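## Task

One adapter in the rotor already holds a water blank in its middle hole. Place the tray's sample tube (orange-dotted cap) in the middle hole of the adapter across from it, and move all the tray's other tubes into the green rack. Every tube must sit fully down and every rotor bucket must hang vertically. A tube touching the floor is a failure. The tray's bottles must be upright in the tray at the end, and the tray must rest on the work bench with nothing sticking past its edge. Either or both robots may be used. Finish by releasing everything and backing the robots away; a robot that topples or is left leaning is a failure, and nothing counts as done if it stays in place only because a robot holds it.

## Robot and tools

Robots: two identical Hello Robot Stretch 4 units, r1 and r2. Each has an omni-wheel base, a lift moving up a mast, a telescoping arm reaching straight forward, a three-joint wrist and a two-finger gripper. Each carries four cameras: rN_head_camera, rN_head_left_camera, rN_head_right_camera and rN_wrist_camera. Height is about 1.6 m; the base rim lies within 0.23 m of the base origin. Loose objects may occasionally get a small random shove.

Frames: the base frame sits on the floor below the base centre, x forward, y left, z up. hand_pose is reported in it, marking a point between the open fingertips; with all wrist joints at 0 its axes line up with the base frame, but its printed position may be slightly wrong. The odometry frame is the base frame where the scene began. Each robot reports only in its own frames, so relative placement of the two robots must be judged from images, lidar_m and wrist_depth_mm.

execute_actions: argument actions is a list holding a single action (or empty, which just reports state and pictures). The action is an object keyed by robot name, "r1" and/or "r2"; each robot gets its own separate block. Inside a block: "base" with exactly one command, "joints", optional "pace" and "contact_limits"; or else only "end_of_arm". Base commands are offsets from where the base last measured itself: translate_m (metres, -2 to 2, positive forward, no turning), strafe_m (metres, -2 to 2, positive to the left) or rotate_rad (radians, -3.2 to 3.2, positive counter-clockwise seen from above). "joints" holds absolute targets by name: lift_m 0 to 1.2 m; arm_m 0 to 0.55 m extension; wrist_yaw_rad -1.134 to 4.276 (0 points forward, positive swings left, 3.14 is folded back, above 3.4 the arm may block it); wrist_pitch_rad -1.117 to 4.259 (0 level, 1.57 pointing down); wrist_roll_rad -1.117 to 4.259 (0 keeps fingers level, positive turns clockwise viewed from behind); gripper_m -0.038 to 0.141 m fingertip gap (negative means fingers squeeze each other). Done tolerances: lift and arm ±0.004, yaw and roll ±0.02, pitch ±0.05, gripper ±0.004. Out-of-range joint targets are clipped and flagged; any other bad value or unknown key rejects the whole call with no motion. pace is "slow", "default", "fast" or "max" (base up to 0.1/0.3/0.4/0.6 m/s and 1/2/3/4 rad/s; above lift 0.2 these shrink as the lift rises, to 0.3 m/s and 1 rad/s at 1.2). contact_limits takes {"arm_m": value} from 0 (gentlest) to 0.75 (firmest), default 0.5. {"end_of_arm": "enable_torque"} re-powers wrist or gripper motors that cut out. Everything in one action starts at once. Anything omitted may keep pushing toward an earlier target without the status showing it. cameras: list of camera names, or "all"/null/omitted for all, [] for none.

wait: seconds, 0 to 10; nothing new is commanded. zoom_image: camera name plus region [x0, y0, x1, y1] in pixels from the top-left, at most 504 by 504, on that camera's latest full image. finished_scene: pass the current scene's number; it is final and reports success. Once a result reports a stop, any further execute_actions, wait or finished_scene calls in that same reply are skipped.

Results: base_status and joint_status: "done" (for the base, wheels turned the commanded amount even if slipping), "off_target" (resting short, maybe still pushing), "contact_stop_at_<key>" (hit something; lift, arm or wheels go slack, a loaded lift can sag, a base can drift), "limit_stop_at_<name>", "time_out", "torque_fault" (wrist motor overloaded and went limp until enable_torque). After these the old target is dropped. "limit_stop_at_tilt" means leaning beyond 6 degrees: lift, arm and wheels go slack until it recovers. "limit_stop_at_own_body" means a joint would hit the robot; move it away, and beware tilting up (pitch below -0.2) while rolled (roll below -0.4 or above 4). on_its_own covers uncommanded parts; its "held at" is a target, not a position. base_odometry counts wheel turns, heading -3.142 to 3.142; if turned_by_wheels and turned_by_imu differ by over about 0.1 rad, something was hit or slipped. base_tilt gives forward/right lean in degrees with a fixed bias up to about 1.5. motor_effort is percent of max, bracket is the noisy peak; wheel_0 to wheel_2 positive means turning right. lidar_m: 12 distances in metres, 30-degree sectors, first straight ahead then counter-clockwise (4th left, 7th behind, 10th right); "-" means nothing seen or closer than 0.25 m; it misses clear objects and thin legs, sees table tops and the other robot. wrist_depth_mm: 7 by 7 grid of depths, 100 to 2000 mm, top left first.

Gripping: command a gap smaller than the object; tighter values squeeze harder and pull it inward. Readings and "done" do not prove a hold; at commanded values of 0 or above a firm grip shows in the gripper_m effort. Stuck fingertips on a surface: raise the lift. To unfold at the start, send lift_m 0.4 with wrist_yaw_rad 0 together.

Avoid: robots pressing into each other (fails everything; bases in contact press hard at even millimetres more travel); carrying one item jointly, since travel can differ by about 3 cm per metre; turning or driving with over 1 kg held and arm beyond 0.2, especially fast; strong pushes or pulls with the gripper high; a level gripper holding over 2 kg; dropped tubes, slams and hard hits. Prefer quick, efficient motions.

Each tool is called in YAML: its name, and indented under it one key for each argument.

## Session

execute_actions:
  actions:
    - {"r1":{"joints":{"lift_m":0.9,"wrist_yaw_rad":0}},"r2":{"joints":{"lift_m":0.9,"wrist_yaw_rad":0}}}
  cameras: ["r1_head_left_camera","r2_head_left_camera"]

Scene clock: 3.83 s.
r1.base_odometry: x=+0.000 y=+0.000 heading=+0.000 (m, m, rad; r1's odometry frame)
r1.turned_by_wheels: +0.000 (rad since the last result)
r1.turned_by_imu: +0.001 (rad since the last result)
r1.base_tilt: forward=-0.2 right=-0.1 (deg)
r1.lidar_m: 1.60 3.20 3.76 1.19 1.20 1.47 - 1.45 0.85 0.74 0.74 0.87
r1.base_status: not commanded
r1.joint_positions: lift_m=+0.900 arm_m=-0.002 wrist_yaw_rad=+0.001 wrist_pitch_rad=-0.003 wrist_roll_rad=-0.003 gripper_m=+0.057
r1.joint_status: all done
r1.motor_effort: lift_m=+23(24) arm_m=+0(0) wrist_yaw_rad=-3(7) wrist_pitch_rad=-8(8) wrist_roll_rad=-1(1) gripper_m=-4(1) wheel_0=+0(0) wheel_1=+0(0) wheel_2=+0(0) (%)
r1.hand_pose: x=+0.4578 y=-0.0873 z=+1.0788 quat_wxyz=(+1.000, -0.001, -0.001, +0.000) (m; r1's base frame)
r1.wrist_depth_mm: - - - - 1397 904 699 / - - - - 1397 917 715 / - - - - 1430 917 715 / - - - - 1430 946 723 / - - - - 1464 946 732 / - - 209 - 203 946 723 / - - - 150 1430 842 715
r2.base_odometry: x=+0.000 y=+0.000 heading=+0.000 (m, m, rad; r2's odometry frame)
r2.turned_by_wheels: +0.000 (rad since the last result)
r2.turned_by_imu: +0.000 (rad since the last result)
r2.base_tilt: forward=+0.1 right=-0.5 (deg)
r2.lidar_m: 1.01 1.04 1.85 2.12 1.25 1.07 1.07 1.28 2.30 3.11 3.66 3.62
r2.base_status: not commanded
r2.joint_positions: lift_m=+0.900 arm_m=-0.002 wrist_yaw_rad=+0.000 wrist_pitch_rad=+0.004 wrist_roll_rad=+0.012 gripper_m=+0.057
r2.joint_status: all done
r2.motor_effort: lift_m=+23(24) arm_m=+0(0) wrist_yaw_rad=-2(6) wrist_pitch_rad=-7(8) wrist_roll_rad=+1(1) gripper_m=-4(4) wheel_0=+0(0) wheel_1=+0(0) wheel_2=+0(0) (%)
r2.hand_pose: x=+0.4571 y=-0.0873 z=+1.0768 quat_wxyz=(+1.000, +0.006, +0.002, +0.000) (m; r2's base frame)
r2.wrist_depth_mm: - - - - - - - / - - - - - - - / - - - - - - - / - - - - - - - / 1397 - - - - - - / 1025 1060 197 - 191 - - / 1921 831 - 107 - - -
pictures: r1_head_left_camera, r2_head_left_camera
Images, in order (width x height): r1_head_left_camera 420x672, r2_head_left_camera 420x672.

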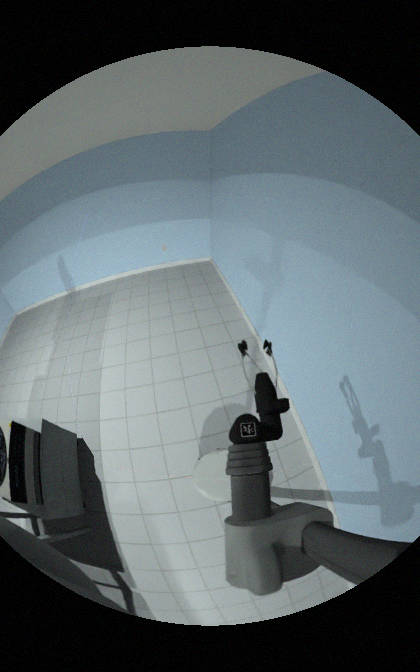

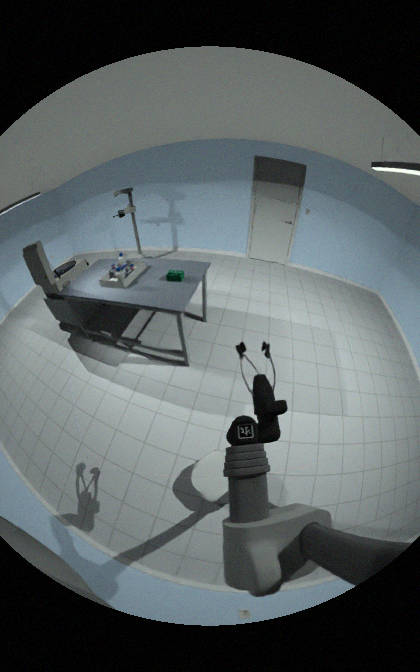

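execute_actions:
  actions:
    - {"r1":{"base":{"rotate_rad":1.83},"joints":{"lift_m":0.6}},"r2":{"base":{"rotate_rad":-0.26},"joints":{"lift_m":0.6}}}
  cameras: ["r1_head_camera","r2_head_camera"]

Scene clock: 10.07 s.
r1.base_odometry: x=+0.000 y=+0.000 heading=+1.830 (m, m, rad; r1's odometry frame)
r1.turned_by_wheels: +1.830 (rad since the last result)
r1.turned_by_imu: +1.844 (rad since the last result)
r1.base_tilt: forward=-0.1 right=-0.3 (deg)
r1.lidar_m: 1.21 1.29 1.78 2.69 1.03 0.76 0.76 0.79 1.11 3.19 3.34 1.24
r1.base_status: done
r1.joint_positions: lift_m=+0.600 arm_m=-0.002 wrist_yaw_rad=+0.000 wrist_pitch_rad=-0.003 wrist_roll_rad=-0.003 gripper_m=+0.057
r1.joint_status: all done
r1.motor_effort: lift_m=+18(20) arm_m=+0(0) wrist_yaw_rad=-1(1) wrist_pitch_rad=-8(8) wrist_roll_rad=-1(2) gripper_m=-4(2) wheel_0=+0(4) wheel_1=+0(7) wheel_2=+0(7) (%)
r1.hand_pose: x=+0.4578 y=-0.0873 z=+0.7792 quat_wxyz=(+1.000, -0.001, -0.001, +0.000) (m; r1's base frame)
r1.wrist_depth_mm: - - - - - - - / - - - 1618 - - - / - - - 1618 - - - / - - - 1618 1576 - - / - 1078 1756 1025 1008 - - / - - 210 1008 204 - - / 1808 1366 1008 150 991 1661 1808
r2.base_odometry: x=+0.000 y=+0.000 heading=-0.260 (m, m, rad; r2's odometry frame)
r2.turned_by_wheels: -0.260 (rad since the last result)
r2.turned_by_imu: -0.263 (rad since the last result)
r2.base_tilt: forward=+0.1 right=-0.7 (deg)
r2.lidar_m: 3.62 1.02 1.31 3.91 1.53 1.13 1.08 1.14 1.59 3.11 3.24 3.75
r2.base_status: done
r2.joint_positions: lift_m=+0.600 arm_m=-0.002 wrist_yaw_rad=+0.000 wrist_pitch_rad=+0.004 wrist_roll_rad=+0.012 gripper_m=+0.057
r2.joint_status: all done
r2.motor_effort: lift_m=+13(22) arm_m=+0(0) wrist_yaw_rad=-1(1) wrist_pitch_rad=-8(8) wrist_roll_rad=+0(1) gripper_m=-1(4) wheel_0=+1(5) wheel_1=+0(4) wheel_2=+0(6) (%)
r2.hand_pose: x=+0.4571 y=-0.0874 z=+0.7776 quat_wxyz=(+1.000, +0.006, +0.002, +0.000) (m; r2's base frame)
r2.wrist_depth_mm: - - - - - - - / - - - - - - - / - - - - - - - / 1025 1430 - - - - - / - - - - - - - / - - 198 - 191 - - / 1661 1618 1756 107 1756 1661 1921
pictures: r1_head_camera, r2_head_camera
Images, in order (width x height): r1_head_camera 420x560, r2_head_camera 420x560.

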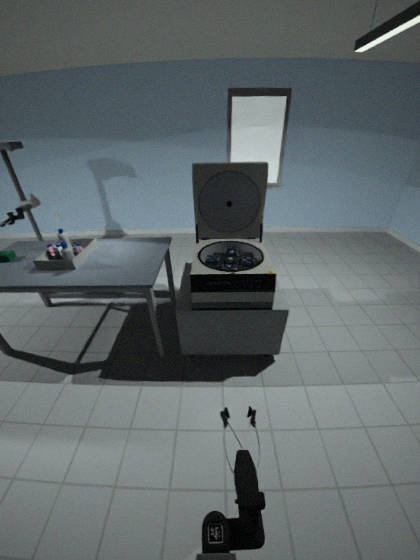

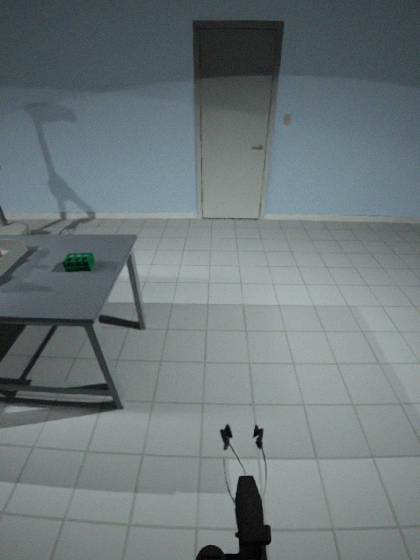

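execute_actions:
  actions:
    - {"r1":{"base":{"strafe_m":1.15},"joints":{"lift_m":1.15,"wrist_pitch_rad":1.57,"wrist_roll_rad":1.57,"gripper_m":0.08}},"r2":{"base":{"strafe_m":1.3},"joints":{"lift_m":1.15,"wrist_pitch_rad":1.57,"wrist_roll_rad":1.57,"gripper_m":0.08}}}
  cameras: []

Scene clock: 20.07 s.
r1.base_odometry: x=-1.112 y=-0.295 heading=+1.830 (m, m, rad; r1's odometry frame)
r1.turned_by_wheels: +0.000 (rad since the last result)
r1.turned_by_imu: +0.002 (rad since the last result)
r1.base_tilt: forward=-0.1 right=-0.1 (deg)
r1.lidar_m: 1.23 1.28 4.51 2.64 1.04 0.77 0.71 0.75 1.06 3.16 1.74 1.30
r1.base_status: done
r1.joint_positions: lift_m=+1.150 arm_m=-0.002 wrist_yaw_rad=+0.000 wrist_pitch_rad=+1.570 wrist_roll_rad=+1.569 gripper_m=+0.080
r1.joint_status: all done
r1.motor_effort: lift_m=+22(25) arm_m=+0(0) wrist_yaw_rad=-2(2) wrist_pitch_rad=+0(4) wrist_roll_rad=+2(6) gripper_m=-3(5) wheel_0=+2(9) wheel_1=-1(8) wheel_2=+0(1) (%)
r1.hand_pose: x=+0.1696 y=-0.0874 z=+1.0396 quat_wxyz=(+0.501, +0.500, +0.500, -0.499) (m; r1's base frame)
r1.wrist_depth_mm: 1255 1281 1281 1281 1308 1281 1281 / 1281 1281 1281 1281 1281 1281 1281 / 1255 1281 1255 1308 1308 1281 1308 / 1281 1255 1281 1255 1060 1281 1281 / 1281 1255 1281 1060 1060 1308 362 / 1281 1281 208 1281 205 1281 1281 / 1255 1281 1255 151 1308 1308 1281
r2.base_odometry: x=+0.334 y=+1.256 heading=-0.260 (m, m, rad; r2's odometry frame)
r2.turned_by_wheels: +0.000 (rad since the last result)
r2.turned_by_imu: +0.003 (rad since the last result)
r2.base_tilt: forward=+0.2 right=-0.6 (deg)
r2.lidar_m: 0.91 0.98 1.48 3.68 1.46 1.07 1.05 1.10 1.58 4.41 4.63 0.95
r2.base_status: done
r2.joint_positions: lift_m=+1.150 arm_m=-0.002 wrist_yaw_rad=+0.000 wrist_pitch_rad=+1.570 wrist_roll_rad=+1.570 gripper_m=+0.080
r2.joint_status: all done
r2.motor_effort: lift_m=+23(24) arm_m=+0(0) wrist_yaw_rad=-1(1) wrist_pitch_rad=+0(6) wrist_roll_rad=+0(7) gripper_m=+0(0) wheel_0=+1(8) wheel_1=-1(8) wheel_2=+0(1) (%)
r2.hand_pose: x=+0.1688 y=-0.0874 z=+1.0394 quat_wxyz=(+0.501, +0.500, +0.500, -0.499) (m; r2's base frame)
r2.wrist_depth_mm: 1255 1255 1255 1255 1229 1229 1229 / 1255 1255 1255 1229 1229 1255 1205 / 1255 1281 1281 1281 1229 1229 1255 / 1281 1281 1255 1255 1042 1255 1255 / 1308 1308 1255 1078 1042 1255 379 / 1281 1281 200 1229 198 1255 1255 / 1281 1281 1281 107 1281 1281 1255
pictures: none
No camera images: the call's "cameras" was empty. Leave "cameras" out to get every camera's image.

execute_actions:
  actions:
    - {"r1":{"base":{"translate_m":0.94},"joints":{"arm_m":0.4}},"r2":{"base":{"translate_m":0.63}}}
  cameras: ["r1_wrist_camera","r2_wrist_camera"]

Scene clock: 27.97 s.
r1.base_odometry: x=-1.353 y=+0.614 heading=+1.830 (m, m, rad; r1's odometry frame)
r1.turned_by_wheels: +0.000 (rad since the last result)
r1.turned_by_imu: +0.001 (rad since the last result)
r1.base_tilt: forward=-0.3 right=-0.3 (deg)
r1.lidar_m: 0.30 0.31 0.49 4.35 2.30 1.73 1.68 1.74 2.41 1.12 0.43 0.31
r1.base_status: done
r1.joint_positions: lift_m=+1.150 arm_m=+0.399 wrist_yaw_rad=+0.000 wrist_pitch_rad=+1.570 wrist_roll_rad=+1.569 gripper_m=+0.080
r1.joint_status: all done
r1.motor_effort: lift_m=+22(22) arm_m=+7(9) wrist_yaw_rad=-1(0) wrist_pitch_rad=+0(0) wrist_roll_rad=+2(1) gripper_m=-4(3) wheel_0=+1(6) wheel_1=+0(6) wheel_2=+1(7) (%)
r1.hand_pose: x=+0.5700 y=-0.0874 z=+1.0396 quat_wxyz=(+0.501, +0.500, +0.500, -0.499) (m; r1's base frame)
r1.wrist_depth_mm: 500 496 500 504 504 508 1281 / 500 500 504 504 508 508 1308 / 496 500 504 504 504 508 1281 / 488 496 492 364 504 508 1308 / 492 492 496 500 508 508 1078 / 488 496 208 504 206 512 1308 / 421 439 484 151 504 1281 1308
r2.base_odometry: x=+0.943 y=+1.095 heading=-0.260 (m, m, rad; r2's odometry frame)
r2.turned_by_wheels: +0.000 (rad since the last result)
r2.turned_by_imu: +0.000 (rad since the last result)
r2.base_tilt: forward=+0.2 right=-0.6 (deg)
r2.lidar_m: 0.29 0.31 0.45 4.31 2.31 1.73 1.67 1.75 2.49 4.41 0.42 0.31
r2.base_status: done
r2.joint_positions: lift_m=+1.150 arm_m=-0.002 wrist_yaw_rad=+0.000 wrist_pitch_rad=+1.570 wrist_roll_rad=+1.570 gripper_m=+0.080
r2.joint_status: not commanded
r2.motor_effort: lift_m=+23(23) arm_m=+0(0) wrist_yaw_rad=-1(1) wrist_pitch_rad=-1(0) wrist_roll_rad=+2(2) gripper_m=-4(2) wheel_0=+1(6) wheel_1=+1(4) wheel_2=+2(8) (%)
r2.hand_pose: x=+0.1688 y=-0.0874 z=+1.0394 quat_wxyz=(+0.501, +0.500, +0.500, -0.499) (m; r2's base frame)
r2.wrist_depth_mm: 500 500 500 1229 1255 1229 1229 / 500 504 500 1281 1229 1229 1229 / 439 504 504 1255 1229 1255 1229 / 504 508 517 1229 1042 1229 1229 / 517 508 508 1078 1042 1255 382 / 512 512 199 1281 197 1281 1281 / 517 508 1098 107 1255 1281 1255
pictures: r1_wrist_camera, r2_wrist_camera
Images, in order (width x height): r1_wrist_camera 616x392, r2_wrist_camera 616x392.

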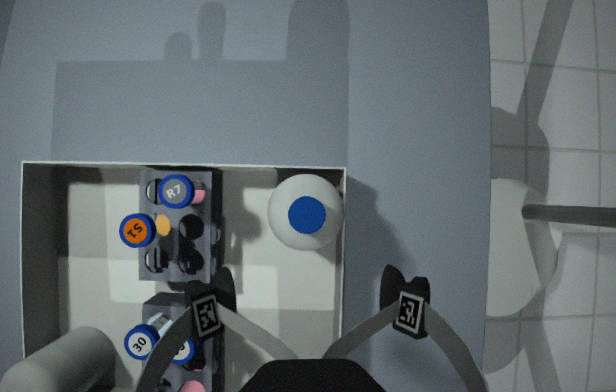

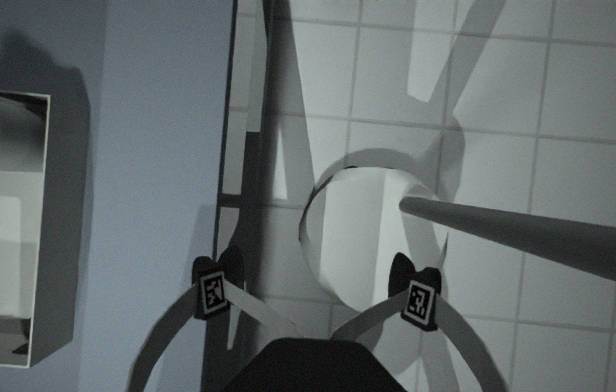

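execute_actions:
  actions:
    - {"r1":{"base":{"translate_m":0.04},"joints":{"arm_m":0.53,"gripper_m":0.06}}}
  cameras: []

execute_actions:
  actions:
    - {"r1":{"base":{"strafe_m":-0.02},"joints":{"lift_m":1.05}}}
  cameras: ["r1_wrist_camera"]

Scene clock: 35.40 s.
r1.base_odometry: x=-1.363 y=+0.653 heading=+1.830 (m, m, rad; r1's odometry frame)
r1.turned_by_wheels: +0.000 (rad since the last result)
r1.turned_by_imu: +0.001 (rad since the last result)
r1.base_tilt: forward=+0.0 right=-0.2 (deg)
r1.lidar_m: 0.26 0.28 0.41 4.36 2.36 1.78 1.72 1.78 2.49 0.99 0.38 0.29
r1.base_status: done
r1.joint_positions: lift_m=+1.150 arm_m=+0.529 wrist_yaw_rad=+0.000 wrist_pitch_rad=+1.570 wrist_roll_rad=+1.569 gripper_m=+0.060
r1.joint_status: all done
r1.motor_effort: lift_m=+22(22) arm_m=+7(7) wrist_yaw_rad=+1(4) wrist_pitch_rad=-1(0) wrist_roll_rad=+2(0) gripper_m=-4(4) wheel_0=-1(4) wheel_1=+0(3) wheel_2=+2(6) (%)
r1.hand_pose: x=+0.7000 y=-0.0874 z=+1.0396 quat_wxyz=(+0.501, +0.500, +0.500, -0.499) (m; r1's base frame)
r1.wrist_depth_mm: 1281 496 500 504 508 508 508 / 1255 500 500 504 508 512 508 / 1042 500 504 504 508 508 512 / 496 500 500 442 504 370 508 / 496 504 500 496 508 504 508 / 1255 500 202 492 202 508 508 / 1255 496 427 149 504 508 508
r2.base_odometry: x=+0.943 y=+1.095 heading=-0.260 (m, m, rad; r2's odometry frame)
r2.turned_by_wheels: +0.000 (rad since the last result)
r2.turned_by_imu: +0.000 (rad since the last result)
r2.base_tilt: forward=+0.2 right=-0.5 (deg)
r2.lidar_m: 0.29 0.31 0.44 4.29 2.32 1.73 1.68 1.77 2.47 4.42 0.42 0.31
r2.base_status: not commanded
r2.joint_positions: lift_m=+1.150 arm_m=-0.002 wrist_yaw_rad=+0.000 wrist_pitch_rad=+1.570 wrist_roll_rad=+1.570 gripper_m=+0.080
r2.joint_status: not commanded
r2.motor_effort: lift_m=+23(23) arm_m=+0(0) wrist_yaw_rad=-1(1) wrist_pitch_rad=-1(2) wrist_roll_rad=+0(1) gripper_m=-3(1) wheel_0=+1(1) wheel_1=+1(1) wheel_2=+2(2) (%)
r2.hand_pose: x=+0.1688 y=-0.0874 z=+1.0394 quat_wxyz=(+0.501, +0.500, +0.500, -0.499) (m; r2's base frame)
r2.wrist_depth_mm: 504 500 496 1255 1229 1229 1229 / 504 504 500 1255 1255 1255 1229 / 439 508 504 1281 1229 1229 1255 / 500 508 517 1255 1060 1255 1255 / 508 508 508 1060 1060 1255 382 / 508 508 199 1255 198 1281 1255 / 517 508 1098 107 1255 1281 1255
pictures: none
No camera images: the call's "cameras" was empty. Leave "cameras" out to get every camera's image.

Scene clock: 36.83 s.
r1.base_odometry: x=-1.344 y=+0.658 heading=+1.831 (m, m, rad; r1's odometry frame)
r1.turned_by_wheels: +0.000 (rad since the last result)
r1.turned_by_imu: +0.001 (rad since the last result)
r1.base_tilt: forward=-0.1 right=-0.2 (deg)
r1.lidar_m: 0.27 0.28 0.42 4.37 2.37 1.78 1.70 1.78 2.48 0.95 0.36 0.28
r1.base_status: done
r1.joint_positions: lift_m=+1.050 arm_m=+0.529 wrist_yaw_rad=+0.000 wrist_pitch_rad=+1.570 wrist_roll_rad=+1.569 gripper_m=+0.060
r1.joint_status: all done
r1.motor_effort: lift_m=+18(21) arm_m=+7(7) wrist_yaw_rad=+0(2) wrist_pitch_rad=+0(0) wrist_roll_rad=+2(1) gripper_m=-4(2) wheel_0=+0(6) wheel_1=+2(6) wheel_2=+1(1) (%)
r1.hand_pose: x=+0.7000 y=-0.0874 z=+0.9399 quat_wxyz=(+0.501, +0.500, +0.500, -0.499) (m; r1's base frame)
r1.wrist_depth_mm: 399 402 402 404 404 407 407 / 399 399 402 404 407 407 410 / 399 399 402 404 407 407 407 / 397 399 399 397 402 351 410 / 399 399 399 342 402 286 248 / 399 397 202 370 202 404 407 / 399 353 402 149 402 373 407
r2.base_odometry: x=+0.943 y=+1.095 heading=-0.260 (m, m, rad; r2's odometry frame)
r2.turned_by_wheels: +0.000 (rad since the last result)
r2.turned_by_imu: +0.000 (rad since the last result)
r2.base_tilt: forward=+0.2 right=-0.6 (deg)
r2.lidar_m: 0.29 0.30 0.44 4.31 2.32 1.74 1.67 1.77 2.50 4.43 0.41 0.31
r2.base_status: not commanded
r2.joint_positions: lift_m=+1.150 arm_m=-0.002 wrist_yaw_rad=+0.000 wrist_pitch_rad=+1.570 wrist_roll_rad=+1.570 gripper_m=+0.080
r2.joint_status: not commanded
r2.motor_effort: lift_m=+23(23) arm_m=+0(0) wrist_yaw_rad=+0(0) wrist_pitch_rad=-1(1) wrist_roll_rad=+1(1) gripper_m=+0(3) wheel_0=+1(1) wheel_1=+1(1) wheel_2=+2(2) (%)
r2.hand_pose: x=+0.1688 y=-0.0874 z=+1.0394 quat_wxyz=(+0.501, +0.500, +0.500, -0.499) (m; r2's base frame)
r2.wrist_depth_mm: 504 500 500 1255 1229 1255 1255 / 504 500 500 1255 1281 1255 1255 / 442 504 508 1255 1229 1255 1255 / 504 512 512 1281 1060 1255 1255 / 508 504 512 1060 1042 1255 384 / 504 508 199 1255 198 1255 1255 / 521 512 1098 107 1255 1255 1255
pictures: r1_wrist_camera
Images, in order (width x height): r1_wrist_camera 616x392.

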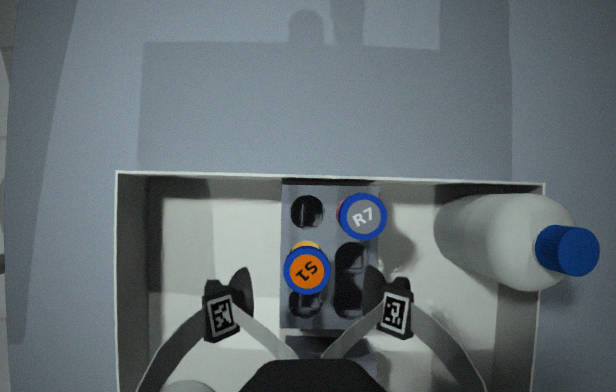

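execute_actions:
  actions:
    - {"r1":{"joints":{"lift_m":0.965}}}
  cameras: ["r1_wrist_camera"]

execute_actions:
  actions:
    - {"r1":{"joints":{"gripper_m":0.01}}}
  cameras: []

execute_actions:
  actions:
    - {"r1":{"joints":{"lift_m":1.2}}}
  cameras: ["r1_wrist_camera"]

execute_actions:
  actions:
    - {"r1":{"base":{"translate_m":-0.1},"joints":{"arm_m":0.3}}}
  cameras: []

execute_actions:
  actions:
    - {"r1":{"base":{"strafe_m":-1.1}},"r2":{"joints":{"arm_m":0.35}}}
  cameras: ["r1_wrist_camera","r2_wrist_camera"]

Scene clock: 43.80 s.
r1.base_odometry: x=-1.344 y=+0.658 heading=+1.831 (m, m, rad; r1's odometry frame)
r1.turned_by_wheels: +0.000 (rad since the last result)
r1.turned_by_imu: +0.001 (rad since the last result)
r1.base_tilt: forward=-0.1 right=-0.2 (deg)
r1.lidar_m: 0.26 0.29 0.41 4.38 2.36 1.76 1.70 1.78 2.47 0.99 0.38 0.27
r1.base_status: not commanded
r1.joint_positions: lift_m=+0.965 arm_m=+0.529 wrist_yaw_rad=+0.000 wrist_pitch_rad=+1.570 wrist_roll_rad=+1.569 gripper_m=+0.060
r1.joint_status: all done
r1.motor_effort: lift_m=+18(17) arm_m=+7(7) wrist_yaw_rad=-1(1) wrist_pitch_rad=-1(0) wrist_roll_rad=+1(1) gripper_m=+1(2) wheel_0=+0(0) wheel_1=+2(2) wheel_2=+1(1) (%)
r1.hand_pose: x=+0.7000 y=-0.0874 z=+0.8549 quat_wxyz=(+0.501, +0.500, +0.500, -0.499) (m; r1's base frame)
r1.wrist_depth_mm: 315 315 319 319 320 322 322 / 314 315 315 317 320 320 320 / 314 314 317 317 319 320 324 / 266 314 314 255 243 319 244 / 267 312 315 256 257 286 210 / 266 314 202 194 203 319 297 / 314 304 314 149 314 317 310
r2.base_odometry: x=+0.943 y=+1.095 heading=-0.260 (m, m, rad; r2's odometry frame)
r2.turned_by_wheels: +0.000 (rad since the last result)
r2.turned_by_imu: +0.000 (rad since the last result)
r2.base_tilt: forward=+0.2 right=-0.5 (deg)
r2.lidar_m: 0.29 0.32 0.44 4.30 2.31 1.73 1.67 1.79 2.49 4.43 0.40 0.32
r2.base_status: not commanded
r2.joint_positions: lift_m=+1.150 arm_m=-0.002 wrist_yaw_rad=+0.000 wrist_pitch_rad=+1.570 wrist_roll_rad=+1.570 gripper_m=+0.080
r2.joint_status: not commanded
r2.motor_effort: lift_m=+23(23) arm_m=+0(0) wrist_yaw_rad=-1(2) wrist_pitch_rad=-1(1) wrist_roll_rad=+1(1) gripper_m=-3(3) wheel_0=+1(1) wheel_1=+1(1) wheel_2=+2(2) (%)
r2.hand_pose: x=+0.1688 y=-0.0874 z=+1.0394 quat_wxyz=(+0.501, +0.500, +0.500, -0.499) (m; r2's base frame)
r2.wrist_depth_mm: 504 496 500 1229 1229 1229 1229 / 508 504 504 1255 1229 1229 1255 / 442 508 504 1229 1255 1229 1281 / 504 504 517 1255 1042 1255 1255 / 512 508 512 1060 1078 1255 382 / 508 512 199 1255 198 1255 1255 / 517 512 1098 107 1255 1255 1281
pictures: r1_wrist_camera
Images, in order (width x height): r1_wrist_camera 616x392.

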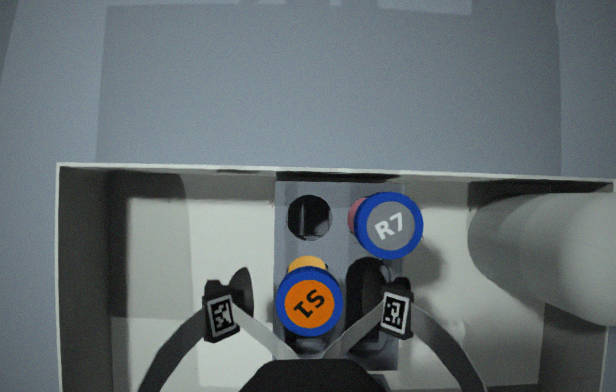

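Scene clock: 45.10 s.
r1.base_odometry: x=-1.344 y=+0.658 heading=+1.831 (m, m, rad; r1's odometry frame)
r1.turned_by_wheels: +0.000 (rad since the last result)
r1.turned_by_imu: +0.000 (rad since the last result)
r1.base_tilt: forward=-0.1 right=-0.2 (deg)
r1.lidar_m: 0.26 0.29 0.43 4.39 2.38 1.79 1.70 1.77 2.48 1.00 0.38 0.27
r1.base_status: not commanded
r1.joint_positions: lift_m=+0.965 arm_m=+0.529 wrist_yaw_rad=+0.000 wrist_pitch_rad=+1.570 wrist_roll_rad=+1.569 gripper_m=+0.010
r1.joint_status: all done
r1.motor_effort: lift_m=+18(18) arm_m=+7(7) wrist_yaw_rad=+0(1) wrist_pitch_rad=-1(1) wrist_roll_rad=+0(2) gripper_m=-12(16) wheel_0=+0(0) wheel_1=+2(2) wheel_2=+1(1) (%)
r1.hand_pose: x=+0.7000 y=-0.0874 z=+0.8549 quat_wxyz=(+0.501, +0.500, +0.500, -0.499) (m; r1's base frame)
r1.wrist_depth_mm: 314 315 317 320 320 322 320 / 315 315 317 319 319 322 322 / 315 315 315 319 319 320 322 / 267 314 314 255 243 319 243 / 267 315 314 256 256 286 211 / 267 312 195 188 193 317 297 / 314 303 314 155 289 319 310
r2.base_odometry: x=+0.943 y=+1.095 heading=-0.260 (m, m, rad; r2's odometry frame)
r2.turned_by_wheels: +0.000 (rad since the last result)
r2.turned_by_imu: +0.000 (rad since the last result)
r2.base_tilt: forward=+0.3 right=-0.6 (deg)
r2.lidar_m: 0.28 0.30 0.45 4.30 2.32 1.72 1.68 1.76 2.47 4.43 0.42 0.31
r2.base_status: not commanded
r2.joint_positions: lift_m=+1.150 arm_m=-0.002 wrist_yaw_rad=+0.000 wrist_pitch_rad=+1.570 wrist_roll_rad=+1.570 gripper_m=+0.080
r2.joint_status: not commanded
r2.motor_effort: lift_m=+23(23) arm_m=+0(0) wrist_yaw_rad=-1(1) wrist_pitch_rad=-1(1) wrist_roll_rad=+1(2) gripper_m=+0(0) wheel_0=+1(1) wheel_1=+1(1) wheel_2=+2(2) (%)
r2.hand_pose: x=+0.1688 y=-0.0874 z=+1.0394 quat_wxyz=(+0.501, +0.500, +0.500, -0.499) (m; r2's base frame)
r2.wrist_depth_mm: 504 500 500 1229 1229 1229 1255 / 504 504 500 1255 1255 1255 1255 / 442 508 500 1255 1281 1255 1255 / 504 504 521 1255 1042 1255 1229 / 508 512 508 1060 1060 1255 382 / 512 508 199 1281 198 1281 1281 / 521 517 1078 107 1281 1255 1281
pictures: none
No camera images: the call's "cameras" was empty. Leave "cameras" out to get every camera's image.

Scene clock: 47.17 s.
r1.base_odometry: x=-1.344 y=+0.658 heading=+1.831 (m, m, rad; r1's odometry frame)
r1.turned_by_wheels: +0.000 (rad since the last result)
r1.turned_by_imu: +0.001 (rad since the last result)
r1.base_tilt: forward=-0.1 right=-0.1 (deg)
r1.lidar_m: 0.26 0.28 0.40 4.38 2.38 1.78 1.72 1.79 2.49 0.98 0.39 0.26
r1.base_status: not commanded
r1.joint_positions: lift_m=+1.199 arm_m=+0.529 wrist_yaw_rad=+0.000 wrist_pitch_rad=+1.570 wrist_roll_rad=+1.569 gripper_m=+0.010
r1.joint_status: all done
r1.motor_effort: lift_m=+23(24) arm_m=+7(7) wrist_yaw_rad=-1(2) wrist_pitch_rad=+1(0) wrist_roll_rad=+2(1) gripper_m=-12(7) wheel_0=+0(0) wheel_1=+2(2) wheel_2=+1(1) (%)
r1.hand_pose: x=+0.7000 y=-0.0874 z=+1.0889 quat_wxyz=(+0.501, +0.500, +0.500, -0.499) (m; r1's base frame)
r1.wrist_depth_mm: 1308 554 554 554 554 554 564 / 1336 549 554 554 554 554 559 / 1308 549 549 549 559 559 559 / 1118 549 549 549 554 554 554 / 1098 549 549 492 554 554 564 / 1308 549 195 188 193 559 564 / 1308 549 449 155 554 564 564
r2.base_odometry: x=+0.943 y=+1.095 heading=-0.260 (m, m, rad; r2's odometry frame)
r2.turned_by_wheels: +0.000 (rad since the last result)
r2.turned_by_imu: +0.000 (rad since the last result)
r2.base_tilt: forward=+0.1 right=-0.7 (deg)
r2.lidar_m: 0.29 0.32 0.45 4.30 2.31 1.73 1.67 1.76 2.48 4.43 0.42 0.31
r2.base_status: not commanded
r2.joint_positions: lift_m=+1.150 arm_m=-0.002 wrist_yaw_rad=+0.000 wrist_pitch_rad=+1.570 wrist_roll_rad=+1.570 gripper_m=+0.080
r2.joint_status: not commanded
r2.motor_effort: lift_m=+23(22) arm_m=+0(0) wrist_yaw_rad=+0(1) wrist_pitch_rad=-2(1) wrist_roll_rad=+1(2) gripper_m=-2(3) wheel_0=+1(2) wheel_1=+1(1) wheel_2=+2(2) (%)
r2.hand_pose: x=+0.1688 y=-0.0874 z=+1.0394 quat_wxyz=(+0.501, +0.500, +0.500, -0.499) (m; r2's base frame)
r2.wrist_depth_mm: 500 496 500 1255 1229 1255 1229 / 504 504 500 1255 1229 1229 1229 / 439 504 504 1255 1281 1255 1229 / 504 508 512 1229 1042 1255 1229 / 512 512 508 1042 1060 1255 382 / 512 512 200 1281 198 1255 1281 / 517 517 1118 107 1281 1255 1255
pictures: r1_wrist_camera
Images, in order (width x height): r1_wrist_camera 616x392.

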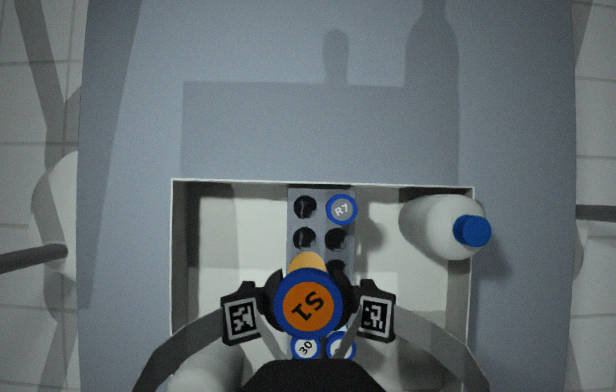

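Scene clock: 48.97 s.
r1.base_odometry: x=-1.318 y=+0.561 heading=+1.831 (m, m, rad; r1's odometry frame)
r1.turned_by_wheels: +0.000 (rad since the last result)
r1.turned_by_imu: +0.001 (rad since the last result)
r1.base_tilt: forward=-0.1 right=-0.3 (deg)
r1.lidar_m: 0.35 0.39 0.54 4.38 2.21 1.66 1.62 1.70 2.33 1.34 0.51 0.38
r1.base_status: done
r1.joint_positions: lift_m=+1.199 arm_m=+0.301 wrist_yaw_rad=+0.000 wrist_pitch_rad=+1.570 wrist_roll_rad=+1.570 gripper_m=+0.010
r1.joint_status: all done
r1.motor_effort: lift_m=+23(22) arm_m=-7(10) wrist_yaw_rad=+0(2) wrist_pitch_rad=-1(1) wrist_roll_rad=+1(1) gripper_m=-14(13) wheel_0=+1(4) wheel_1=+0(5) wheel_2=-1(7) (%)
r1.hand_pose: x=+0.4723 y=-0.0874 z=+1.0889 quat_wxyz=(+0.500, +0.500, +0.500, -0.500) (m; r1's base frame)
r1.wrist_depth_mm: 549 554 554 554 1308 1336 1366 / 549 549 549 559 1336 1336 1366 / 549 549 549 554 1336 1336 1336 / 484 517 549 554 1255 1118 1336 / 517 539 554 554 1118 1118 1336 / 530 549 195 187 193 1336 1366 / 439 492 549 155 1336 1336 1336
r2.base_odometry: x=+0.943 y=+1.095 heading=-0.260 (m, m, rad; r2's odometry frame)
r2.turned_by_wheels: +0.000 (rad since the last result)
r2.turned_by_imu: +0.000 (rad since the last result)
r2.base_tilt: forward=+0.2 right=-0.6 (deg)
r2.lidar_m: 0.29 0.31 0.46 4.31 2.31 1.73 1.69 1.76 2.48 4.43 0.43 0.31
r2.base_status: not commanded
r2.joint_positions: lift_m=+1.150 arm_m=-0.002 wrist_yaw_rad=+0.000 wrist_pitch_rad=+1.570 wrist_roll_rad=+1.570 gripper_m=+0.080
r2.joint_status: not commanded
r2.motor_effort: lift_m=+23(23) arm_m=+0(0) wrist_yaw_rad=-1(0) wrist_pitch_rad=-1(1) wrist_roll_rad=+1(1) gripper_m=-1(1) wheel_0=+1(1) wheel_1=+1(1) wheel_2=+2(2) (%)
r2.hand_pose: x=+0.1688 y=-0.0874 z=+1.0394 quat_wxyz=(+0.501, +0.500, +0.500, -0.499) (m; r2's base frame)
r2.wrist_depth_mm: 500 500 496 1281 1255 1229 1229 / 500 504 500 1255 1255 1229 1255 / 439 504 492 1255 1205 1229 1229 / 504 508 517 1281 1042 1255 1255 / 512 508 508 1060 1042 1255 382 / 508 512 199 1255 198 1255 1281 / 508 512 1118 107 1281 1281 1255
pictures: none
No camera images: the call's "cameras" was empty. Leave "cameras" out to get every camera's image.

Scene clock: 53.97 s.
r1.base_odometry: x=-0.255 y=+0.843 heading=+1.831 (m, m, rad; r1's odometry frame)
r1.turned_by_wheels: +0.000 (rad since the last result)
r1.turned_by_imu: +0.003 (rad since the last result)
r1.base_tilt: forward=-0.2 right=-0.1 (deg)
r1.lidar_m: 0.32 0.36 0.52 1.51 2.26 1.69 1.65 1.70 2.39 3.24 0.49 0.35
r1.base_status: done
r1.joint_positions: lift_m=+1.199 arm_m=+0.301 wrist_yaw_rad=+0.000 wrist_pitch_rad=+1.570 wrist_roll_rad=+1.570 gripper_m=+0.010
r1.joint_status: not commanded
r1.motor_effort: lift_m=+23(23) arm_m=-7(7) wrist_yaw_rad=+0(1) wrist_pitch_rad=-1(1) wrist_roll_rad=+1(1) gripper_m=-15(12) wheel_0=+0(4) wheel_1=+2(11) wheel_2=+0(0) (%)
r1.hand_pose: x=+0.4723 y=-0.0874 z=+1.0889 quat_wxyz=(+0.500, +0.500, +0.500, -0.500) (m; r1's base frame)
r1.wrist_depth_mm: 508 539 554 508 1308 1366 1336 / 525 564 569 508 1308 1366 1366 / 549 569 569 564 1366 1366 1336 / 559 569 569 544 1118 1118 1366 / 544 564 569 512 1098 1138 1366 / 504 544 195 187 193 1336 1366 / 500 504 508 154 1336 1336 1336
r2.base_odometry: x=+0.943 y=+1.095 heading=-0.260 (m, m, rad; r2's odometry frame)
r2.turned_by_wheels: +0.000 (rad since the last result)
r2.turned_by_imu: -0.001 (rad since the last result)
r2.base_tilt: forward=+0.1 right=-0.7 (deg)
r2.lidar_m: 0.29 0.31 0.45 4.29 2.30 1.73 1.66 1.76 2.47 4.43 0.42 0.30
r2.base_status: not commanded
r2.joint_positions: lift_m=+1.150 arm_m=+0.349 wrist_yaw_rad=+0.000 wrist_pitch_rad=+1.570 wrist_roll_rad=+1.570 gripper_m=+0.080
r2.joint_status: all done
r2.motor_effort: lift_m=+23(22) arm_m=+8(11) wrist_yaw_rad=+0(1) wrist_pitch_rad=+0(1) wrist_roll_rad=+2(1) gripper_m=-2(3) wheel_0=+1(1) wheel_1=+1(1) wheel_2=+2(2) (%)
r2.hand_pose: x=+0.5198 y=-0.0874 z=+1.0394 quat_wxyz=(+0.501, +0.500, +0.500, -0.499) (m; r2's base frame)
r2.wrist_depth_mm: 500 500 496 492 492 488 1205 / 508 500 500 496 496 492 1205 / 488 500 436 359 496 492 1229 / 500 504 473 496 500 496 1255 / 504 504 500 500 500 500 1042 / 402 508 199 504 198 1042 1281 / 512 455 477 107 504 508 1281
pictures: r1_wrist_camera, r2_wrist_camera
Images, in order (width x height): r1_wrist_camera 616x392, r2_wrist_camera 616x392.

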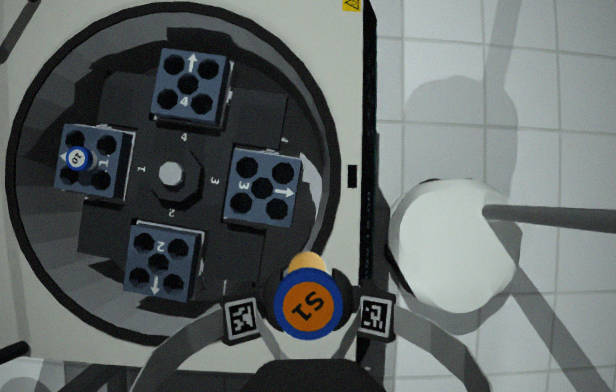

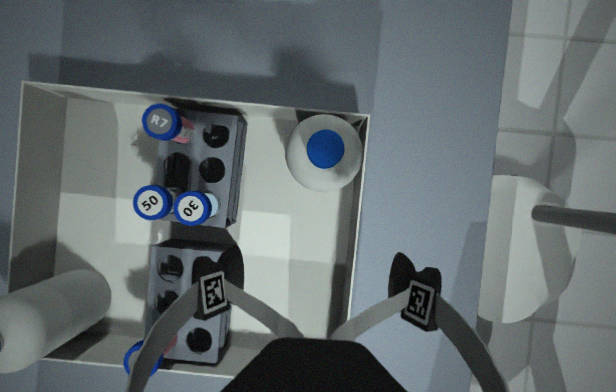

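execute_actions:
  actions:
    - {"r1":{"base":{"strafe_m":-0.068},"joints":{"arm_m":0.37,"lift_m":1.1}},"r2":{"base":{"strafe_m":-0.124},"joints":{"arm_m":0.5,"lift_m":1.05,"gripper_m":0.06}}}
  cameras: ["r1_wrist_camera","r2_wrist_camera"]

Scene clock: 70.13 s.
r1.base_odometry: x=-0.189 y=+0.861 heading=+1.831 (m, m, rad; r1's odometry frame)
r1.turned_by_wheels: +0.000 (rad since the last result)
r1.turned_by_imu: +0.001 (rad since the last result)
r1.base_tilt: forward=-0.2 right=-0.1 (deg)
r1.lidar_m: 0.33 0.35 0.55 1.52 2.29 1.71 1.64 1.70 2.38 3.18 0.47 0.33
r1.base_status: done
r1.joint_positions: lift_m=+1.100 arm_m=+0.369 wrist_yaw_rad=+0.000 wrist_pitch_rad=+1.570 wrist_roll_rad=+1.570 gripper_m=+0.010
r1.joint_status: all done
r1.motor_effort: lift_m=+18(20) arm_m=+7(8) wrist_yaw_rad=+1(1) wrist_pitch_rad=+0(2) wrist_roll_rad=+0(0) gripper_m=-11(12) wheel_0=-1(6) wheel_1=+0(8) wheel_2=+0(2) (%)
r1.hand_pose: x=+0.5400 y=-0.0874 z=+0.9899 quat_wxyz=(+0.501, +0.500, +0.500, -0.499) (m; r1's base frame)
r1.wrist_depth_mm: 404 404 415 410 413 1229 1229 / 404 480 492 477 413 1255 1255 / 452 469 445 469 413 1229 1255 / 449 459 469 469 418 1025 1229 / 466 466 469 445 427 1025 1025 / 452 469 195 187 193 1025 1255 / 410 459 445 154 410 1255 1229
r2.base_odometry: x=+0.911 y=+0.975 heading=-0.260 (m, m, rad; r2's odometry frame)
r2.turned_by_wheels: +0.000 (rad since the last result)
r2.turned_by_imu: -0.001 (rad since the last result)
r2.base_tilt: forward=+0.3 right=-0.5 (deg)
r2.lidar_m: 0.29 0.31 0.44 4.43 2.31 1.73 1.67 1.78 2.46 4.30 0.42 0.29
r2.base_status: done
r2.joint_positions: lift_m=+1.050 arm_m=+0.499 wrist_yaw_rad=+0.000 wrist_pitch_rad=+1.570 wrist_roll_rad=+1.570 gripper_m=+0.060
r2.joint_status: all done
r2.motor_effort: lift_m=+13(19) arm_m=+7(7) wrist_yaw_rad=+0(1) wrist_pitch_rad=-1(2) wrist_roll_rad=+0(3) gripper_m=-5(1) wheel_0=-1(8) wheel_1=+0(9) wheel_2=+1(1) (%)
r2.hand_pose: x=+0.6698 y=-0.0874 z=+0.9401 quat_wxyz=(+0.501, +0.500, +0.500, -0.499) (m; r2's base frame)
r2.wrist_depth_mm: 399 402 397 397 397 394 392 / 404 402 399 397 399 397 397 / 404 402 404 399 399 394 397 / 404 402 404 402 402 397 399 / 413 404 404 342 397 373 399 / 410 399 196 342 195 271 263 / 413 355 407 107 404 258 226
pictures: r1_wrist_camera, r2_wrist_camera
Images, in order (width x height): r1_wrist_camera 616x392, r2_wrist_camera 616x392.

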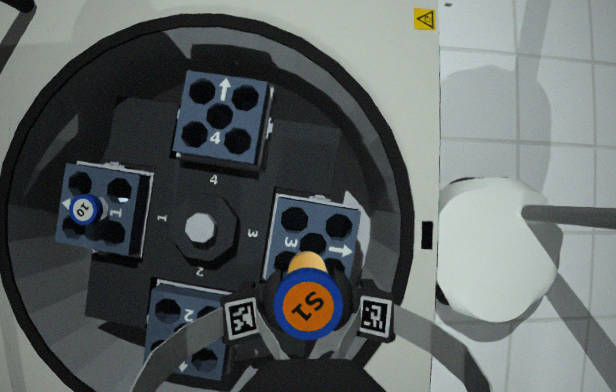

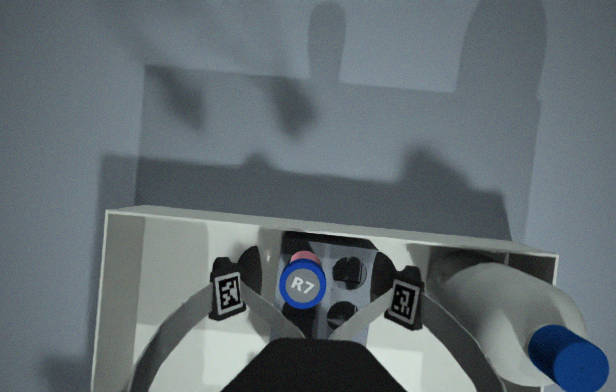

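execute_actions:
  actions:
    - {"r1":{"joints":{"arm_m":0.359,"lift_m":0.99}},"r2":{"base":{"strafe_m":0.022},"joints":{"arm_m":0.51}}}
  cameras: ["r1_wrist_camera"]

execute_actions:
  actions:
    - {"r2":{"joints":{"lift_m":0.965}}}
  cameras: ["r2_wrist_camera"]

Scene clock: 77.37 s.
r1.base_odometry: x=-0.189 y=+0.861 heading=+1.831 (m, m, rad; r1's odometry frame)
r1.turned_by_wheels: +0.000 (rad since the last result)
r1.turned_by_imu: +0.001 (rad since the last result)
r1.base_tilt: forward=-0.3 right=-0.1 (deg)
r1.lidar_m: 0.32 0.34 0.54 1.51 2.31 1.72 1.64 1.70 2.35 3.17 0.45 0.35
r1.base_status: not commanded
r1.joint_positions: lift_m=+0.990 arm_m=+0.360 wrist_yaw_rad=+0.000 wrist_pitch_rad=+1.570 wrist_roll_rad=+1.570 gripper_m=+0.010
r1.joint_status: all done
r1.motor_effort: lift_m=+18(17) arm_m=-7(6) wrist_yaw_rad=-1(0) wrist_pitch_rad=-1(0) wrist_roll_rad=+1(1) gripper_m=-12(13) wheel_0=-2(2) wheel_1=+0(0) wheel_2=+0(0) (%)
r1.hand_pose: x=+0.5313 y=-0.0874 z=+0.8799 quat_wxyz=(+0.501, +0.500, +0.500, -0.499) (m; r1's base frame)
r1.wrist_depth_mm: 345 377 382 327 298 1118 1138 / 357 357 351 439 301 1138 1138 / 357 355 362 362 325 1138 1138 / 329 357 359 359 375 904 917 / 342 338 359 332 345 904 904 / 357 357 195 188 193 904 917 / 357 330 359 155 300 1118 1118
r2.base_odometry: x=+0.917 y=+0.996 heading=-0.260 (m, m, rad; r2's odometry frame)
r2.turned_by_wheels: +0.000 (rad since the last result)
r2.turned_by_imu: +0.000 (rad since the last result)
r2.base_tilt: forward=+0.1 right=-0.6 (deg)
r2.lidar_m: 0.28 0.31 0.43 4.42 2.31 1.74 1.68 1.77 2.50 4.33 0.41 0.31
r2.base_status: done
r2.joint_positions: lift_m=+1.050 arm_m=+0.509 wrist_yaw_rad=+0.000 wrist_pitch_rad=+1.570 wrist_roll_rad=+1.570 gripper_m=+0.060
r2.joint_status: all done
r2.motor_effort: lift_m=+13(13) arm_m=+8(7) wrist_yaw_rad=+0(0) wrist_pitch_rad=-1(2) wrist_roll_rad=+2(1) gripper_m=-3(3) wheel_0=+0(7) wheel_1=+0(8) wheel_2=+0(2) (%)
r2.hand_pose: x=+0.6798 y=-0.0874 z=+0.9401 quat_wxyz=(+0.500, +0.500, +0.500, -0.500) (m; r2's base frame)
r2.wrist_depth_mm: 399 399 397 397 394 397 392 / 402 402 399 399 397 394 392 / 402 402 402 399 399 397 397 / 404 402 397 399 399 399 399 / 407 402 402 342 399 334 330 / 410 404 195 342 196 289 249 / 413 359 407 107 404 373 377
pictures: r1_wrist_camera
Images, in order (width x height): r1_wrist_camera 616x392.

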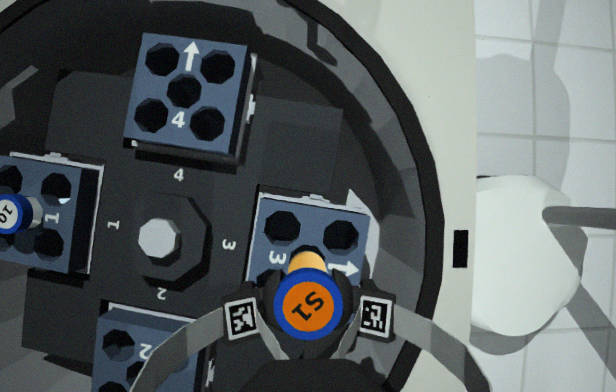

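Scene clock: 78.70 s.
r1.base_odometry: x=-0.189 y=+0.861 heading=+1.831 (m, m, rad; r1's odometry frame)
r1.turned_by_wheels: +0.000 (rad since the last result)
r1.turned_by_imu: +0.000 (rad since the last result)
r1.base_tilt: forward=-0.2 right=-0.1 (deg)
r1.lidar_m: 0.33 0.35 0.53 1.52 2.31 1.69 1.64 1.70 2.37 3.17 0.47 0.34
r1.base_status: not commanded
r1.joint_positions: lift_m=+0.990 arm_m=+0.360 wrist_yaw_rad=+0.000 wrist_pitch_rad=+1.570 wrist_roll_rad=+1.570 gripper_m=+0.010
r1.joint_status: not commanded
r1.motor_effort: lift_m=+18(18) arm_m=-7(7) wrist_yaw_rad=-2(0) wrist_pitch_rad=+0(2) wrist_roll_rad=+1(2) gripper_m=-14(12) wheel_0=-2(1) wheel_1=+0(0) wheel_2=+0(0) (%)
r1.hand_pose: x=+0.5313 y=-0.0874 z=+0.8799 quat_wxyz=(+0.501, +0.500, +0.500, -0.499) (m; r1's base frame)
r1.wrist_depth_mm: 347 377 379 327 300 1138 1118 / 355 357 353 436 301 1138 1118 / 359 357 362 362 327 1118 1118 / 329 357 357 362 375 904 917 / 342 340 357 334 345 904 917 / 357 357 195 187 193 917 904 / 355 332 359 154 300 1138 1138
r2.base_odometry: x=+0.917 y=+0.996 heading=-0.260 (m, m, rad; r2's odometry frame)
r2.turned_by_wheels: +0.000 (rad since the last result)
r2.turned_by_imu: +0.000 (rad since the last result)
r2.base_tilt: forward=+0.2 right=-0.6 (deg)
r2.lidar_m: 0.28 0.30 0.45 4.42 2.31 1.73 1.68 1.77 2.49 4.33 0.42 0.32
r2.base_status: not commanded
r2.joint_positions: lift_m=+0.965 arm_m=+0.509 wrist_yaw_rad=+0.000 wrist_pitch_rad=+1.570 wrist_roll_rad=+1.570 gripper_m=+0.060
r2.joint_status: all done
r2.motor_effort: lift_m=+13(9) arm_m=+7(8) wrist_yaw_rad=+0(1) wrist_pitch_rad=-2(2) wrist_roll_rad=-1(2) gripper_m=-5(5) wheel_0=+0(1) wheel_1=+0(0) wheel_2=+0(0) (%)
r2.hand_pose: x=+0.6798 y=-0.0874 z=+0.8551 quat_wxyz=(+0.500, +0.500, +0.500, -0.500) (m; r2's base frame)
r2.wrist_depth_mm: 315 317 314 312 310 310 309 / 317 317 314 314 314 312 310 / 320 317 315 315 314 314 314 / 322 319 319 317 317 315 314 / 320 319 315 255 306 314 265 / 287 320 195 195 195 289 213 / 294 322 320 107 315 315 212
pictures: r2_wrist_camera
Images, in order (width x height): r2_wrist_camera 616x392.

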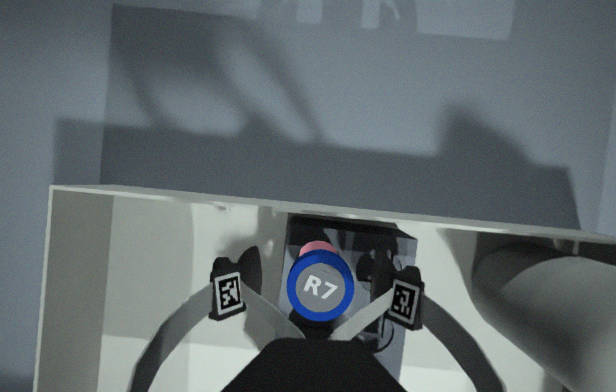

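execute_actions:
  actions:
    - {"r1":{"joints":{"lift_m":0.91},"pace":"slow"},"r2":{"joints":{"gripper_m":0.01}}}
  cameras: ["r1_wrist_camera"]

execute_actions:
  actions:
    - {"r1":{"joints":{"gripper_m":0.055}},"r2":{"joints":{"lift_m":1.2}}}
  cameras: ["r1_wrist_camera","r2_wrist_camera"]

execute_actions:
  actions:
    - {"r1":{"joints":{"lift_m":1.15}},"r2":{"base":{"strafe_m":-0.4}}}
  cameras: ["r1_wrist_camera","r2_wrist_camera"]

Scene clock: 87.70 s.
r1.base_odometry: x=-0.189 y=+0.861 heading=+1.831 (m, m, rad; r1's odometry frame)
r1.turned_by_wheels: +0.000 (rad since the last result)
r1.turned_by_imu: +0.001 (rad since the last result)
r1.base_tilt: forward=-0.3 right=-0.1 (deg)
r1.lidar_m: 0.32 0.35 0.53 1.51 2.31 1.71 1.63 1.69 2.37 3.18 0.47 0.35
r1.base_status: not commanded
r1.joint_positions: lift_m=+0.910 arm_m=+0.360 wrist_yaw_rad=+0.000 wrist_pitch_rad=+1.570 wrist_roll_rad=+1.570 gripper_m=+0.010
r1.joint_status: all done
r1.motor_effort: lift_m=+18(18) arm_m=-7(7) wrist_yaw_rad=+0(1) wrist_pitch_rad=-1(1) wrist_roll_rad=+1(1) gripper_m=-12(13) wheel_0=-2(2) wheel_1=+0(0) wheel_2=+0(0) (%)
r1.hand_pose: x=+0.5313 y=-0.0874 z=+0.7999 quat_wxyz=(+0.500, +0.500, +0.500, -0.500) (m; r1's base frame)
r1.wrist_depth_mm: 332 252 282 327 220 220 1060 / 277 258 279 281 263 220 1042 / 277 278 279 281 327 220 1042 / 277 277 278 281 336 220 831 / 277 257 278 254 307 220 831 / 278 277 195 187 192 220 831 / 262 252 278 154 266 220 1060
r2.base_odometry: x=+0.917 y=+0.996 heading=-0.260 (m, m, rad; r2's odometry frame)
r2.turned_by_wheels: +0.000 (rad since the last result)
r2.turned_by_imu: +0.000 (rad since the last result)
r2.base_tilt: forward=+0.1 right=-0.5 (deg)
r2.lidar_m: 0.28 0.30 0.44 4.41 2.33 1.75 1.68 1.78 2.47 4.32 0.41 0.30
r2.base_status: not commanded
r2.joint_positions: lift_m=+0.965 arm_m=+0.509 wrist_yaw_rad=+0.000 wrist_pitch_rad=+1.570 wrist_roll_rad=+1.570 gripper_m=+0.010
r2.joint_status: all done
r2.motor_effort: lift_m=+13(13) arm_m=+8(7) wrist_yaw_rad=+0(1) wrist_pitch_rad=-2(2) wrist_roll_rad=+0(1) gripper_m=-10(13) wheel_0=+0(0) wheel_1=+0(0) wheel_2=+0(0) (%)
r2.hand_pose: x=+0.6797 y=-0.0874 z=+0.8551 quat_wxyz=(+0.500, +0.500, +0.500, -0.500) (m; r2's base frame)
r2.wrist_depth_mm: 319 315 312 314 312 310 310 / 317 315 314 312 312 312 312 / 319 319 315 314 314 312 310 / 320 317 317 315 317 315 315 / 283 319 315 255 291 312 266 / 287 319 189 189 189 287 213 / 296 317 319 107 317 315 212
pictures: r1_wrist_camera
Images, in order (width x height): r1_wrist_camera 616x392.

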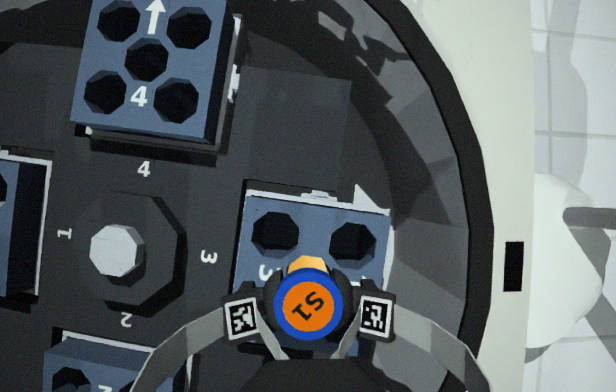

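Scene clock: 89.77 s.
r1.base_odometry: x=-0.189 y=+0.861 heading=+1.831 (m, m, rad; r1's odometry frame)
r1.turned_by_wheels: +0.000 (rad since the last result)
r1.turned_by_imu: +0.001 (rad since the last result)
r1.base_tilt: forward=-0.3 right=-0.1 (deg)
r1.lidar_m: 0.33 0.36 0.55 1.51 2.29 1.69 1.62 1.69 2.38 3.18 0.49 0.35
r1.base_status: not commanded
r1.joint_positions: lift_m=+0.910 arm_m=+0.360 wrist_yaw_rad=+0.000 wrist_pitch_rad=+1.570 wrist_roll_rad=+1.570 gripper_m=+0.055
r1.joint_status: all done
r1.motor_effort: lift_m=+18(18) arm_m=-7(7) wrist_yaw_rad=-1(1) wrist_pitch_rad=-1(1) wrist_roll_rad=+2(0) gripper_m=-3(9) wheel_0=-2(2) wheel_1=+0(0) wheel_2=+0(0) (%)
r1.hand_pose: x=+0.5313 y=-0.0874 z=+0.7999 quat_wxyz=(+0.500, +0.500, +0.500, -0.500) (m; r1's base frame)
r1.wrist_depth_mm: 330 251 282 329 220 220 1042 / 277 258 281 281 262 220 1060 / 277 278 279 279 325 220 1042 / 278 277 279 281 336 220 831 / 277 258 278 254 307 220 820 / 278 278 209 253 199 220 831 / 260 256 279 144 276 220 1042
r2.base_odometry: x=+0.917 y=+0.996 heading=-0.260 (m, m, rad; r2's odometry frame)
r2.turned_by_wheels: +0.000 (rad since the last result)
r2.turned_by_imu: +0.000 (rad since the last result)
r2.base_tilt: forward=+0.2 right=-0.6 (deg)
r2.lidar_m: 0.28 0.30 0.44 4.41 2.33 1.73 1.67 1.77 2.48 4.32 0.41 0.32
r2.base_status: not commanded
r2.joint_positions: lift_m=+1.200 arm_m=+0.509 wrist_yaw_rad=+0.000 wrist_pitch_rad=+1.570 wrist_roll_rad=+1.570 gripper_m=+0.010
r2.joint_status: all done
r2.motor_effort: lift_m=+23(24) arm_m=+7(8) wrist_yaw_rad=-2(0) wrist_pitch_rad=-2(3) wrist_roll_rad=+1(1) gripper_m=-14(11) wheel_0=+0(0) wheel_1=+0(0) wheel_2=+0(0) (%)
r2.hand_pose: x=+0.6797 y=-0.0874 z=+1.0893 quat_wxyz=(+0.500, +0.500, +0.500, -0.500) (m; r2's base frame)
r2.wrist_depth_mm: 1308 544 544 544 539 539 535 / 1281 549 549 539 544 544 539 / 1308 554 549 544 544 544 544 / 1308 559 549 549 544 549 544 / 1336 559 554 273 521 410 549 / 559 559 189 189 188 549 554 / 569 564 517 107 554 508 554
pictures: r1_wrist_camera, r2_wrist_camera
Images, in order (width x height): r1_wrist_camera 616x392, r2_wrist_camera 616x392.

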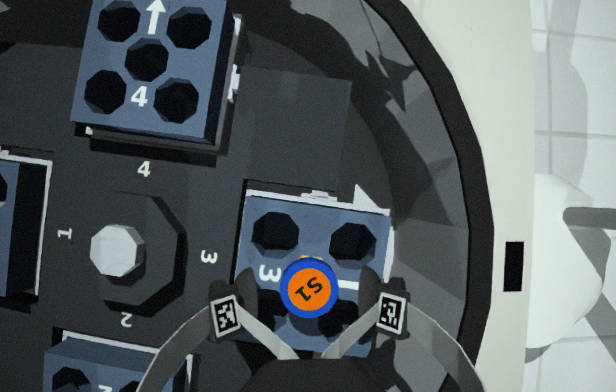

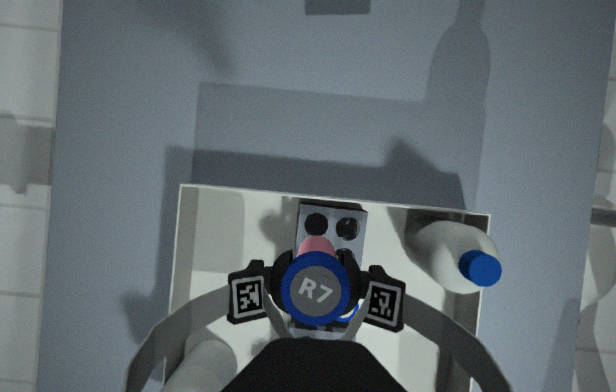

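Scene clock: 92.43 s.
r1.base_odometry: x=-0.189 y=+0.861 heading=+1.831 (m, m, rad; r1's odometry frame)
r1.turned_by_wheels: +0.000 (rad since the last result)
r1.turned_by_imu: +0.001 (rad since the last result)
r1.base_tilt: forward=-0.3 right=+0.0 (deg)
r1.lidar_m: 0.33 0.35 0.54 1.53 2.32 1.69 1.64 1.71 2.38 3.17 0.48 0.34
r1.base_status: not commanded
r1.joint_positions: lift_m=+1.150 arm_m=+0.360 wrist_yaw_rad=+0.000 wrist_pitch_rad=+1.570 wrist_roll_rad=+1.570 gripper_m=+0.055
r1.joint_status: all done
r1.motor_effort: lift_m=+23(23) arm_m=-7(7) wrist_yaw_rad=-2(0) wrist_pitch_rad=+0(1) wrist_roll_rad=+1(1) gripper_m=-2(1) wheel_0=-2(2) wheel_1=+0(0) wheel_2=+0(0) (%)
r1.hand_pose: x=+0.5313 y=-0.0874 z=+1.0395 quat_wxyz=(+0.500, +0.500, +0.500, -0.500) (m; r1's base frame)
r1.wrist_depth_mm: 455 459 459 459 462 1308 1308 / 452 500 517 473 459 1281 1281 / 462 521 508 521 462 1281 1308 / 492 512 512 525 521 1078 1281 / 496 517 517 496 517 1060 1308 / 462 517 209 521 200 1078 1281 / 452 469 535 144 459 1281 1308
r2.base_odometry: x=+0.814 y=+0.609 heading=-0.260 (m, m, rad; r2's odometry frame)
r2.turned_by_wheels: +0.000 (rad since the last result)
r2.turned_by_imu: -0.001 (rad since the last result)
r2.base_tilt: forward=+0.3 right=-0.6 (deg)
r2.lidar_m: 0.27 0.29 0.43 1.64 2.34 1.77 1.69 1.78 2.50 3.93 0.39 0.29
r2.base_status: done
r2.joint_positions: lift_m=+1.200 arm_m=+0.509 wrist_yaw_rad=+0.000 wrist_pitch_rad=+1.570 wrist_roll_rad=+1.570 gripper_m=+0.010
r2.joint_status: not commanded
r2.motor_effort: lift_m=+23(23) arm_m=+7(7) wrist_yaw_rad=+0(0) wrist_pitch_rad=-2(2) wrist_roll_rad=+2(1) gripper_m=-15(13) wheel_0=-2(8) wheel_1=+0(9) wheel_2=+0(0) (%)
r2.hand_pose: x=+0.6797 y=-0.0874 z=+1.0893 quat_wxyz=(+0.500, +0.500, +0.500, -0.500) (m; r2's base frame)
r2.wrist_depth_mm: 1281 1281 1308 1281 1281 1255 1281 / 1308 549 544 544 539 539 544 / 1336 549 554 549 539 544 544 / 1336 554 559 544 549 544 544 / 1336 559 559 272 554 549 549 / 1336 554 189 189 189 554 549 / 1336 564 564 107 559 554 549
pictures: r1_wrist_camera, r2_wrist_camera
Images, in order (width x height): r1_wrist_camera 616x392, r2_wrist_camera 616x392.

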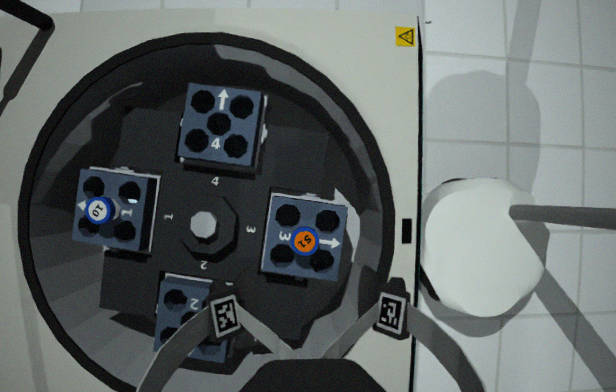

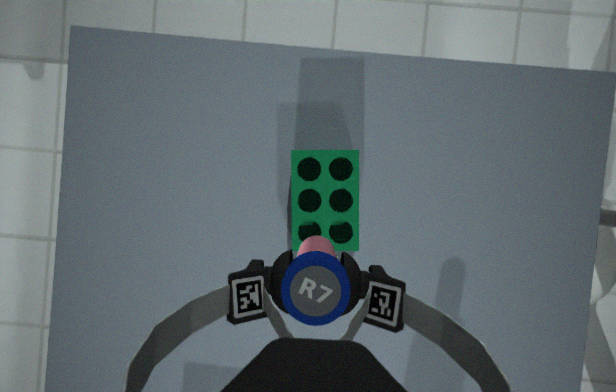

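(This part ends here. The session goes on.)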